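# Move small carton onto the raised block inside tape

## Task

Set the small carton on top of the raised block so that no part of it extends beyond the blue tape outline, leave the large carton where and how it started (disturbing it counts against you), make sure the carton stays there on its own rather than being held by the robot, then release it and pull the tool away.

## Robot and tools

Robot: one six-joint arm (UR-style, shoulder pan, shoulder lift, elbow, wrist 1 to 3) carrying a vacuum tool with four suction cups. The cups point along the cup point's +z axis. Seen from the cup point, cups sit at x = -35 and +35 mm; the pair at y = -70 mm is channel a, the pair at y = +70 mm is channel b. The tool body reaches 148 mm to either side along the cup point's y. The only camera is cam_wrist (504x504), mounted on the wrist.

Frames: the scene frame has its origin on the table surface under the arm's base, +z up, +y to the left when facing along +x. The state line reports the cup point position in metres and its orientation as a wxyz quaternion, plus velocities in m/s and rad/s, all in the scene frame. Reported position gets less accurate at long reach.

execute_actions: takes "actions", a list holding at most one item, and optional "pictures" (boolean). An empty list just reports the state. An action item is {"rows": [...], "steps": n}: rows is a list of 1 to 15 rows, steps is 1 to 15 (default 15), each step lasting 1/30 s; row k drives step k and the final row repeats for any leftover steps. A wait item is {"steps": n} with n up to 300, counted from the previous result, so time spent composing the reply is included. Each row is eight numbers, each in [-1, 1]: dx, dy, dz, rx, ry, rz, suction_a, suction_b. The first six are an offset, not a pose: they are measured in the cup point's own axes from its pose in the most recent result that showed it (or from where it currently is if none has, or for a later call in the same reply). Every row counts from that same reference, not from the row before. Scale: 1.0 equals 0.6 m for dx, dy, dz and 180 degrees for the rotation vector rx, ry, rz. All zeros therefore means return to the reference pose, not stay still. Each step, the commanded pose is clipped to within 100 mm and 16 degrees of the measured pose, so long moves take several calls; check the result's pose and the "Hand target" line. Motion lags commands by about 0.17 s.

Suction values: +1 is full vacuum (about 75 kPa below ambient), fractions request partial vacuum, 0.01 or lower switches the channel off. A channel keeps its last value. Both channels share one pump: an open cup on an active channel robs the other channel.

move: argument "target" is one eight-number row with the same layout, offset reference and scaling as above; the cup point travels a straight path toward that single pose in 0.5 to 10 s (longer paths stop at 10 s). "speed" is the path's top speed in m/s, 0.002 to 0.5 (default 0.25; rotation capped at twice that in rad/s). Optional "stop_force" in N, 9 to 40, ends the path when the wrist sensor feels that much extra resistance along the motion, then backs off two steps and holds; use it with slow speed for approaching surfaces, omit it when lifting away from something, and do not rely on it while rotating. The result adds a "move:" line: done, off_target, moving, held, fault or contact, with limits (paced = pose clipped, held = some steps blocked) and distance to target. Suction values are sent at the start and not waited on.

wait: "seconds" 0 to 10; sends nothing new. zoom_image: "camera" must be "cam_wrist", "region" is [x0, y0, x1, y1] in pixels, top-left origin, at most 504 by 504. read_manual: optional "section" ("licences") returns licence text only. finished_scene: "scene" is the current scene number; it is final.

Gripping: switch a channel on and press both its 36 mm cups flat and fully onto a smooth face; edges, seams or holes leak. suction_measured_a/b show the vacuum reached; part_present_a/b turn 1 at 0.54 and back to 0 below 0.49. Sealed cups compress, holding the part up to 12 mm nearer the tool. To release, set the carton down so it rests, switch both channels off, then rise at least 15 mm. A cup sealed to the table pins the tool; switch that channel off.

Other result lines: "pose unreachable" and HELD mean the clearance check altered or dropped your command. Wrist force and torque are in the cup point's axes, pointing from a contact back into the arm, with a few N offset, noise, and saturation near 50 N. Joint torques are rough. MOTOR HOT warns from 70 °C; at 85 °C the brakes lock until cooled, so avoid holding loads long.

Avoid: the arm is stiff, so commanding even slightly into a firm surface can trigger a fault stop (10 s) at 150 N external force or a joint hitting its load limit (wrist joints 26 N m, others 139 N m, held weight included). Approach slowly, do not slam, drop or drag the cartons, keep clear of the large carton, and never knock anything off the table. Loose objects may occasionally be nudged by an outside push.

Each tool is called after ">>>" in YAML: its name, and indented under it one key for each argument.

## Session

>>> execute_actions:
  actions: []

Scene clock: 0.00 s of 5300.00 s.
end_effector_position=(+0.4285, +0.0207, +0.4001) suction_measured_a=0.00 part_present_a=0 suction_measured_b=0.00 part_present_b=0 end_effector_quat_wxyz=(-0.002, -0.024, +1.000, -0.001) end_effector_velocity=(-0.000, +0.000, +0.000) end_effector_angular_velocity=(-0.001, -0.001, +0.001)
Joint positions: [-0.316 -1.769  1.733 -1.533 -1.571  1.255]
Joint velocities: [ 0.001 -0.001  0.    -0.001 -0.001  0.   ]
Joint torques (N m, as the arm reports them, + toward a larger angle): no reading
Wrist force (N, on the end effector, along its own x y z axes, offset not removed): no reading
Wrist torque (N m, same axes, about the end effector's origin, offset not removed): no reading
Hand target: +0.429, +0.021, +0.400; -0.002, -0.024, +1.000, -0.001

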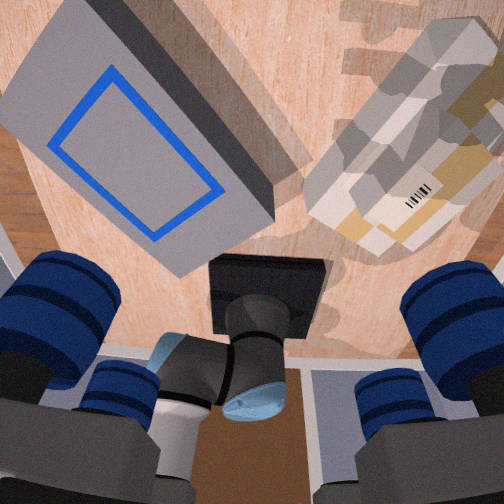

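>>> zoom_image:
  camera: "cam_wrist"
  region: [290, 0, 504, 270]

>>> zoom_image:
  camera: "cam_wrist"
  region: [0, 0, 290, 290]

Region (290, 0, 504, 270) of cam_wrist's 504x504 image, scaled by 1.867, with more detail than that image has; it fills the left 399 columns of this view, and the rest is white.

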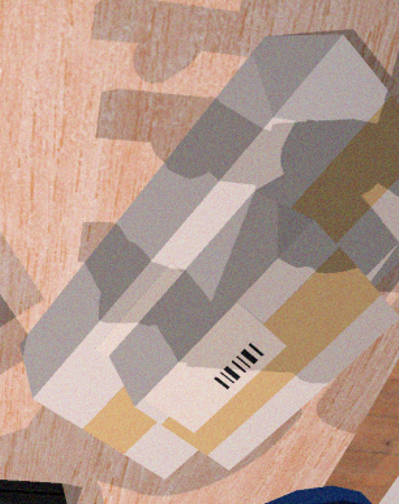

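Region (0, 0, 290, 290) of cam_wrist's 504x504 image, scaled by 1.738, with more detail than that image has.

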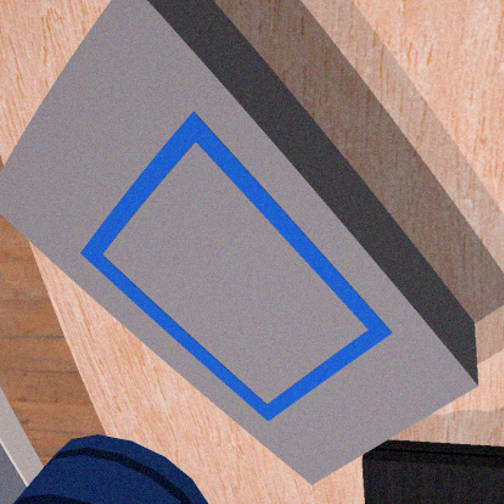

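>>> zoom_image:
  camera: "cam_wrist"
  region: [400, 70, 504, 190]

>>> zoom_image:
  camera: "cam_wrist"
  region: [295, 160, 445, 270]

>>> zoom_image:
  camera: "cam_wrist"
  region: [0, 230, 252, 482]

>>> zoom_image:
  camera: "cam_wrist"
  region: [252, 230, 504, 482]

Region (400, 70, 504, 190) of cam_wrist's 504x504 image, scaled by 4.200, with more detail than that image has; it fills the left 437 columns of this view, and the rest is white.

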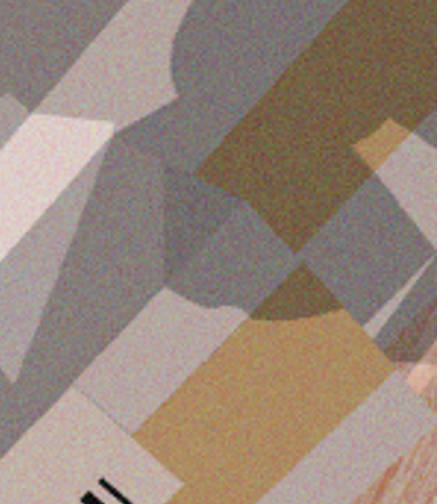

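Region (295, 160, 445, 270) of cam_wrist's 504x504 image, scaled by 3.360, with more detail than that image has; it fills the top 370 rows of this view, and the rest is white.

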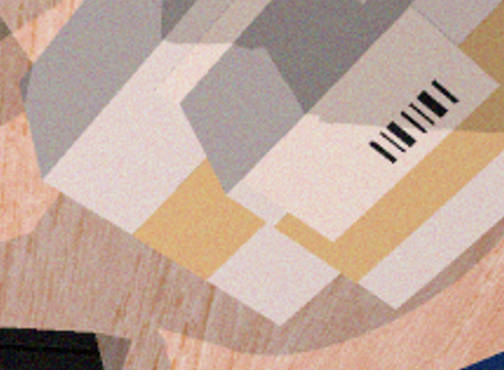

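Region (0, 230, 252, 482) of cam_wrist's 504x504 image, scaled by 2.000, with more detail than that image has.

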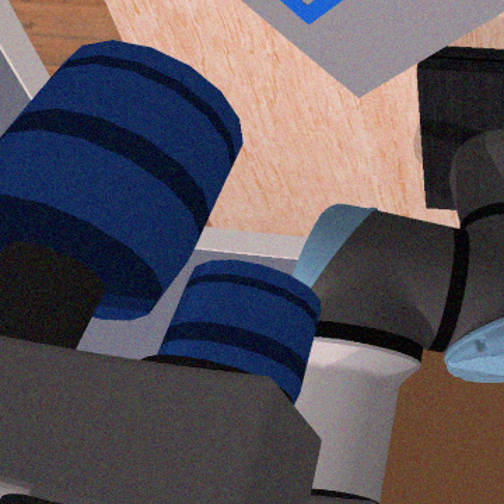

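Region (252, 230, 504, 482) of cam_wrist's 504x504 image, scaled by 2.000, with more detail than that image has.

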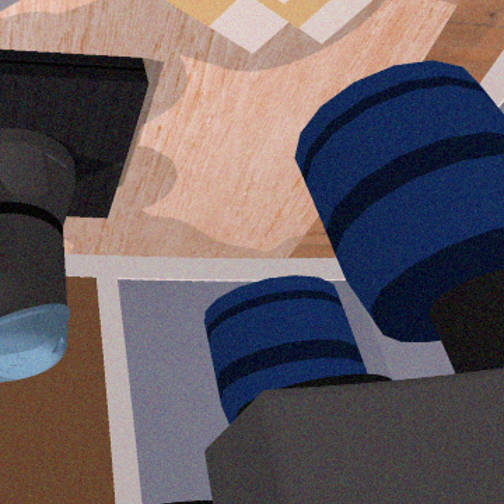

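>>> zoom_image:
  camera: "cam_wrist"
  region: [415, 85, 485, 145]

>>> zoom_image:
  camera: "cam_wrist"
  region: [454, 130, 504, 200]

>>> zoom_image:
  camera: "cam_wrist"
  region: [410, 0, 504, 80]

Region (415, 85, 485, 145) of cam_wrist's 504x504 image, scaled by 7.200, with more detail than that image has; it fills the top 432 rows of this view, and the rest is white.

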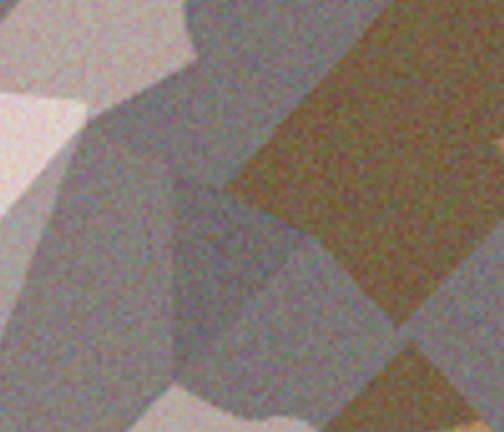

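Region (454, 130, 504, 200) of cam_wrist's 504x504 image, scaled by 7.200, with more detail than that image has; it fills the left 360 columns of this view, and the rest is white.

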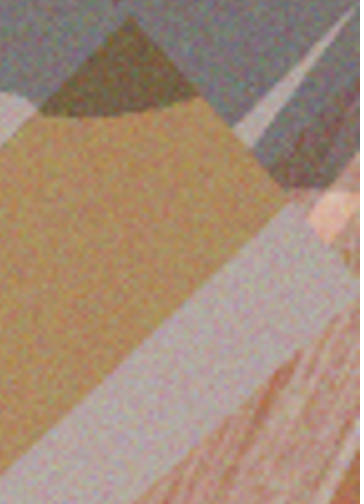

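Region (410, 0, 504, 80) of cam_wrist's 504x504 image, scaled by 5.362, with more detail than that image has; it fills the top 429 rows of this view, and the rest is white.

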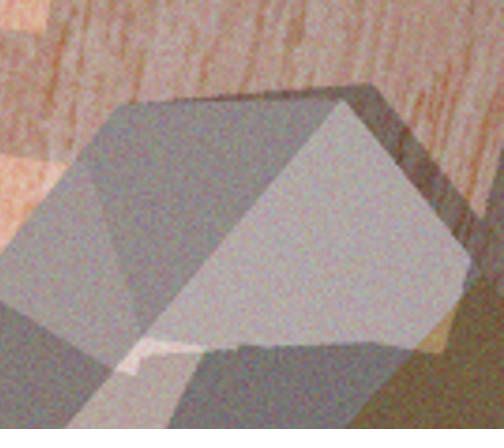

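>>> move:
  target: [0.1113, -0.4537, 0.25, 0, 0, 0.1622, 0, 0]
  speed: 0.33

Scene clock: 121.63 s of 5300.00 s.
end_effector_position=(+0.3744, -0.2541, +0.2507) suction_measured_a=0.00 part_present_a=0 suction_measured_b=0.00 part_present_b=0 end_effector_quat_wxyz=(-0.001, +0.229, +0.973, -0.000) end_effector_velocity=(+0.000, -0.002, -0.002) end_effector_angular_velocity=(+0.001, +0.001, -0.003)
Joint positions: [-0.942 -1.646  2.019 -1.942 -1.571  1.137]
Joint velocities: [-0.003  0.006 -0.001 -0.004 -0.    -0.   ]
Joint torques (N m, as the arm reports them, + toward a larger angle): [-13.07  -8.72 -35.71  -5.83   2.23  -2.38]
Wrist force (N, on the end effector, along its own x y z axes, offset not removed): [0.0 -0.6 1.6]
Wrist torque (N m, same axes, about the end effector's origin, offset not removed): [0.16 -0.13 -0.03]
Hand target: +0.374, -0.254, +0.251; -0.001, +0.229, +0.973, -0.000
Off the commanded pose: 0.001 m, 0 deg.
After step 90, 117.00 s passed at rest.
move: done

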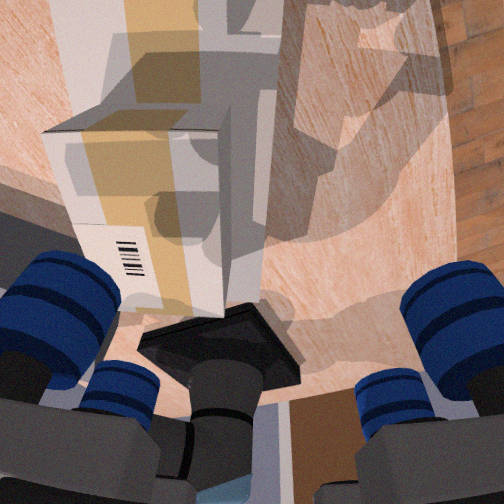

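>>> zoom_image:
  camera: "cam_wrist"
  region: [30, 85, 250, 165]

>>> zoom_image:
  camera: "cam_wrist"
  region: [100, 230, 280, 330]

Region (30, 85, 250, 165) of cam_wrist's 504x504 image, scaled by 2.291, with more detail than that image has; it fills the top 183 rows of this view, and the rest is white.

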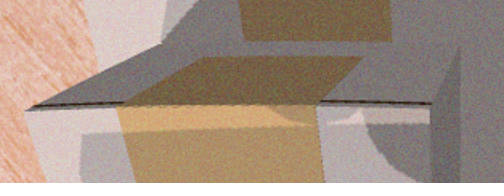

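Region (100, 230, 280, 330) of cam_wrist's 504x504 image, scaled by 2.800, with more detail than that image has.

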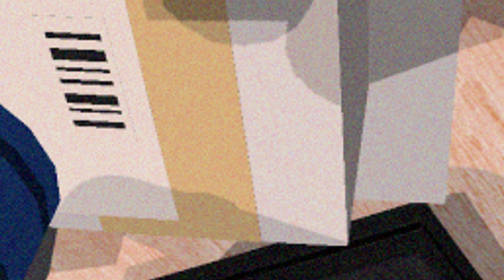

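>>> move:
  target: [0.0117, 0.01, 0.1433, 0, 0, 0, 0, 1]
  speed: 0.08
  stop_force: 15

Scene clock: 169.33 s of 5300.00 s.
end_effector_position=(+0.3706, -0.2456, +0.1649) suction_measured_a=0.00 part_present_a=0 suction_measured_b=0.78 part_present_b=1 end_effector_quat_wxyz=(-0.001, +0.229, +0.973, -0.000) end_effector_velocity=(+0.000, -0.000, -0.002) end_effector_angular_velocity=(-0.002, -0.001, +0.000)
Joint positions: [-0.936 -1.554  2.18  -2.194 -1.571  1.143]
Joint velocities: [ 0.001  0.003  0.004 -0.009 -0.001  0.   ]
Joint torques (N m, as the arm reports them, + toward a larger angle): [ 11.53 -16.12 -17.13  -6.53   0.53   2.39]
Wrist force (N, on the end effector, along its own x y z axes, offset not removed): [3.2 -0.8 7.7]
Wrist torque (N m, same axes, about the end effector's origin, offset not removed): [0.15 -0.33 0.04]
Hand target: +0.371, -0.246, +0.165; -0.001, +0.229, +0.973, -0.000
Off the commanded pose: 0.000 m, 0 deg.
After step 90, 43.17 s passed at rest.
move: done

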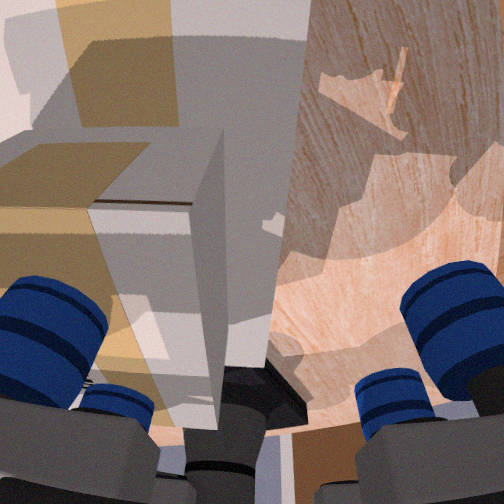

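>>> move:
  target: [0, 0, -0.067, 0, 0, 0, 0, 1]
  speed: 0.15

>>> move:
  target: [0.1827, 0.6047, -0.06, 0, 0, -0.3794, 0, 1]
  speed: 0.32

Scene clock: 172.80 s of 5300.00 s.
end_effector_position=(+0.3707, -0.2456, +0.2049) suction_measured_a=0.00 part_present_a=0 suction_measured_b=0.90 part_present_b=1 end_effector_quat_wxyz=(-0.001, +0.229, +0.973, -0.000) end_effector_velocity=(-0.000, +0.000, +0.002) end_effector_angular_velocity=(+0.002, +0.002, -0.000)
Joint positions: [-0.936 -1.614  2.118 -2.073 -1.571  1.143]
Joint velocities: [-0.    -0.002 -0.004  0.008 -0.    -0.   ]
Joint torques (N m, as the arm reports them, + toward a larger angle): [-12.01 -40.86 -37.18  -1.2   -0.74  -0.72]
Wrist force (N, on the end effector, along its own x y z axes, offset not removed): [-2.4 0.3 11.0]
Wrist torque (N m, same axes, about the end effector's origin, offset not removed): [0.28 0.41 0.24]
Hand target: +0.371, -0.246, +0.205; -0.001, +0.229, +0.973, -0.000
Off the commanded pose: 0.000 m, 0 deg.
move: done

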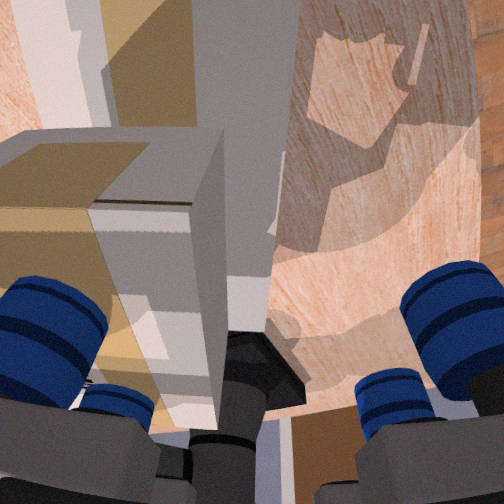

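Scene clock: 175.27 s of 5300.00 s.
end_effector_position=(+0.4343, +0.1275, +0.2402) suction_measured_a=0.00 part_present_a=0 suction_measured_b=0.90 part_present_b=1 end_effector_quat_wxyz=(-0.002, -0.357, +0.934, -0.000) end_effector_velocity=(+0.001, +0.003, +0.001) end_effector_angular_velocity=(+0.000, -0.002, +0.007)
Joint positions: [-0.06  -1.636  2.037 -1.969 -1.571  0.828]
Joint velocities: [ 0.006  0.001 -0.004  0.001  0.    -0.001]
Joint torques (N m, as the arm reports them, + toward a larger angle): [ 11.66 -12.25 -40.47  -1.16  -1.89  -2.36]
Wrist force (N, on the end effector, along its own x y z axes, offset not removed): [-0.1 -3.2 5.7]
Wrist torque (N m, same axes, about the end effector's origin, offset not removed): [0.20 -0.07 0.03]
Hand target: +0.434, +0.128, +0.240; -0.002, -0.357, +0.934, -0.000
Off the commanded pose: 0.001 m, 0 deg.
move: done

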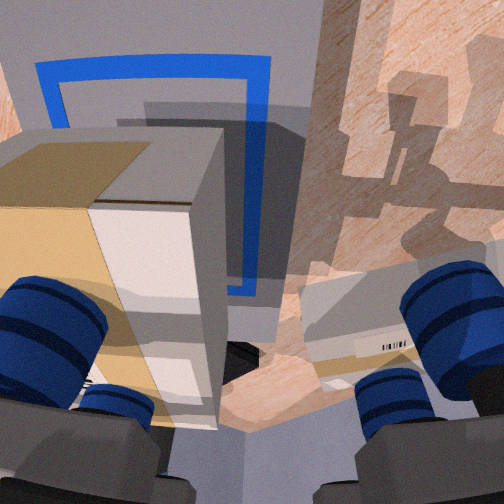

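>>> zoom_image:
  camera: "cam_wrist"
  region: [0, 45, 120, 145]

>>> zoom_image:
  camera: "cam_wrist"
  region: [170, 40, 300, 220]

>>> zoom_image:
  camera: "cam_wrist"
  region: [190, 260, 290, 360]

>>> zoom_image:
  camera: "cam_wrist"
  region: [150, 310, 270, 440]

Region (0, 45, 120, 145) of cam_wrist's 504x504 image, scaled by 4.200, with more detail than that image has.

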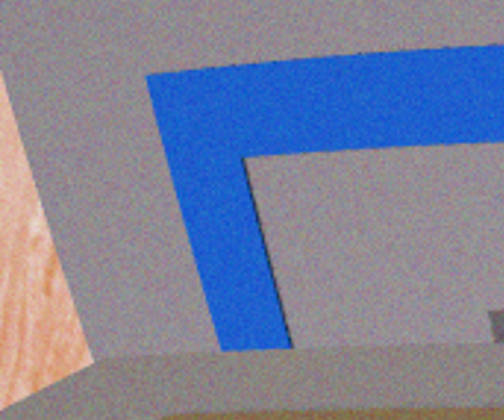

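Region (170, 40, 300, 220) of cam_wrist's 504x504 image, scaled by 2.800, with more detail than that image has.

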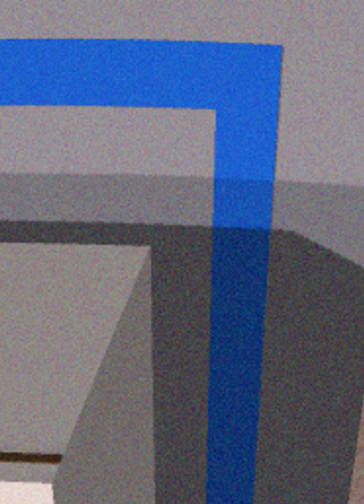

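Region (190, 260, 290, 360) of cam_wrist's 504x504 image, scaled by 5.040, with more detail than that image has.

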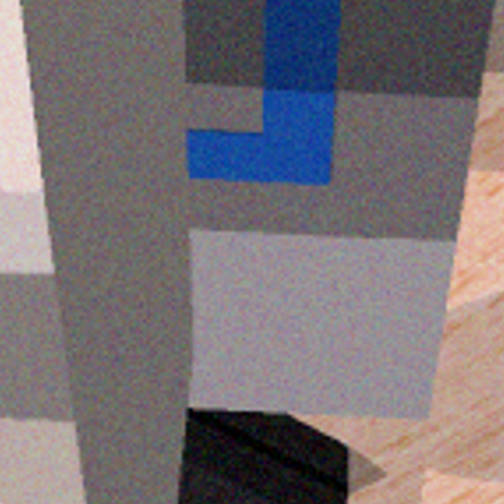

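Region (150, 310, 270, 440) of cam_wrist's 504x504 image, scaled by 3.877, with more detail than that image has; it fills the left 465 columns of this view, and the rest is white.

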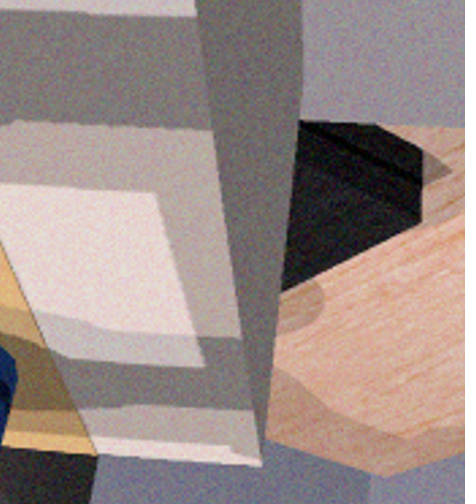

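>>> move:
  target: [-0.0075, 0.0033, 0.085, 0, 0, -0.0016, 0, 1]
  speed: 0.1

>>> move:
  target: [0, 0, 0.025, 0, 0, 0, 0, 1]
  speed: 0.006
  stop_force: 10

Scene clock: 226.50 s of 5300.00 s.
end_effector_position=(+0.4362, +0.1318, +0.1895) suction_measured_a=0.00 part_present_a=0 suction_measured_b=0.90 part_present_b=1 end_effector_quat_wxyz=(-0.002, -0.359, +0.933, -0.000) end_effector_velocity=(+0.000, +0.001, -0.002) end_effector_angular_velocity=(+0.001, -0.001, +0.001)
Joint positions: [-0.05  -1.566  2.115 -2.118 -1.571  0.833]
Joint velocities: [ 0.001  0.002  0.002 -0.006  0.001  0.   ]
Joint torques (N m, as the arm reports them, + toward a larger angle): [ 12.31 -14.3  -16.22  -6.32   0.88   2.26]
Wrist force (N, on the end effector, along its own x y z axes, offset not removed): [2.1 2.9 6.0]
Wrist torque (N m, same axes, about the end effector's origin, offset not removed): [0.72 -0.38 0.08]
Hand target: +0.436, +0.132, +0.189; -0.002, -0.359, +0.933, -0.000
Off the commanded pose: 0.000 m, 0 deg.
After step 90, 47.23 s passed at rest.
move: done

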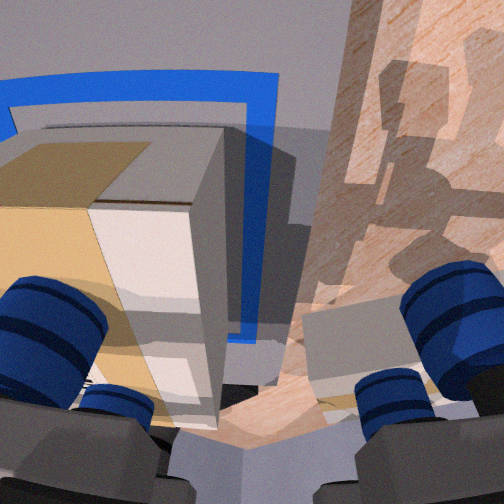

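Scene clock: 228.37 s of 5300.00 s.
end_effector_position=(+0.4362, +0.1318, +0.1805) suction_measured_a=0.00 part_present_a=0 suction_measured_b=0.90 part_present_b=1 end_effector_quat_wxyz=(-0.002, -0.359, +0.933, -0.000) end_effector_velocity=(-0.000, +0.000, +0.001) end_effector_angular_velocity=(+0.000, +0.002, +0.001)
Joint positions: [-0.05  -1.553  2.129 -2.144 -1.571  0.833]
Joint velocities: [ 0.001 -0.001 -0.002  0.005  0.    -0.   ]
Joint torques (N m, as the arm reports them, + toward a larger angle): [  5.28 -28.72 -25.01   1.01   0.93   1.58]
Wrist force (N, on the end effector, along its own x y z axes, offset not removed): [5.9 0.3 -30.0]
Wrist torque (N m, same axes, about the end effector's origin, offset not removed): [-2.11 -1.18 -0.44]
Hand target: +0.436, +0.132, +0.181; -0.002, -0.359, +0.933, -0.000
Off the commanded pose: 0.006 m, 0 deg.
move: contact

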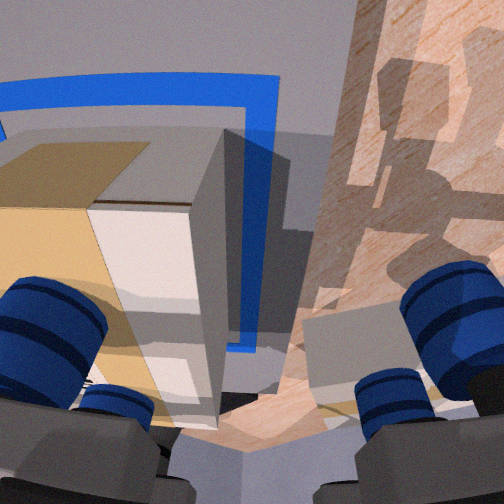

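>>> execute_actions:
  actions:
    - {"rows": [[0, 0, -0.002, 0, 0, 0, 0, 0]], "steps": 6}
  pictures: false

>>> move:
  target: [0, 0, -0.25, 0, 0, 0, 0, 0]
  speed: 0.25

Scene clock: 231.23 s of 5300.00 s.
end_effector_position=(+0.4363, +0.1318, +0.1816) suction_measured_a=0.00 part_present_a=0 suction_measured_b=0.00 part_present_b=0 end_effector_quat_wxyz=(-0.002, -0.359, +0.933, -0.000) end_effector_velocity=(-0.001, -0.000, +0.001) end_effector_angular_velocity=(-0.000, +0.004, +0.000)
Joint positions: [-0.05  -1.555  2.127 -2.141 -1.571  0.833]
Joint velocities: [ 0.    -0.003 -0.002  0.008 -0.    -0.   ]
Joint torques (N m, as the arm reports them, + toward a larger angle): [  5.1  -28.92 -21.3    0.5   -1.49   1.47]
Wrist force (N, on the end effector, along its own x y z axes, offset not removed): [6.1 2.5 -35.4]
Wrist torque (N m, same axes, about the end effector's origin, offset not removed): [-2.04 -0.83 0.10]
Hand target: +0.436, +0.132, +0.182; -0.002, -0.359, +0.933, -0.000
Off the commanded pose: 0.000 m, 0 deg.
Steps of this call (steps 1 to 80: nothing new was sent; steps 81 to 86: all 6 steps of this action). Readings (end_effector_position | what the end effector reports):
81: (+0.4362, +0.1318, +0.1809) | suction_measured_a=0.00 part_present_a=0 suction_measured_b=0.54 part_present_b=1
82: (+0.4363, +0.1318, +0.1811) | suction_measured_a=0.00 part_present_a=0 suction_measured_b=0.00 part_present_b=0
84: (+0.4363, +0.1318, +0.1815) | suction_measured_a=0.00 part_present_a=0 suction_measured_b=0.00 part_present_b=0
86: the state above

Scene clock: 232.67 s of 5300.00 s.
end_effector_position=(+0.4365, +0.1321, +0.3314) suction_measured_a=0.00 part_present_a=0 suction_measured_b=0.00 part_present_b=0 end_effector_quat_wxyz=(-0.002, -0.359, +0.933, -0.000) end_effector_velocity=(-0.001, -0.000, +0.003) end_effector_angular_velocity=(-0.001, +0.002, +0.000)
Joint positions: [-0.05  -1.691  1.844 -1.721 -1.571  0.833]
Joint velocities: [-0.    -0.002 -0.006  0.01  -0.001 -0.   ]
Joint torques (N m, as the arm reports them, + toward a larger angle): [-12.35 -37.17 -38.45  -0.64  -2.33  -2.56]
Wrist force (N, on the end effector, along its own x y z axes, offset not removed): [-1.0 -2.6 2.7]
Wrist torque (N m, same axes, about the end effector's origin, offset not removed): [-0.18 0.07 -0.03]
Hand target: +0.436, +0.132, +0.332; -0.002, -0.359, +0.933, -0.000
Off the commanded pose: 0.000 m, 0 deg.
move: done

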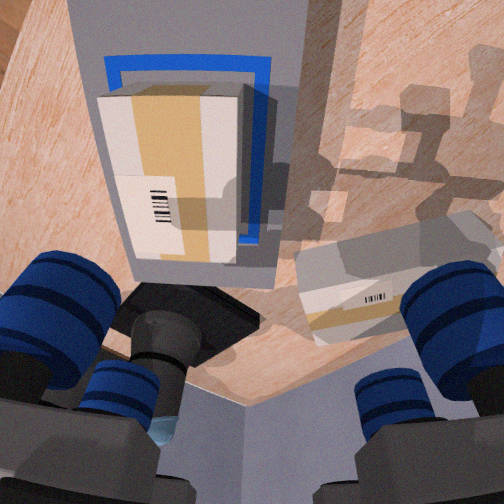

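The carton is resting inside the outline, the large carton is undisturbed, and the tool is clear.

>>> finished_scene:
  scene: 2

The scene is finished: the task was done.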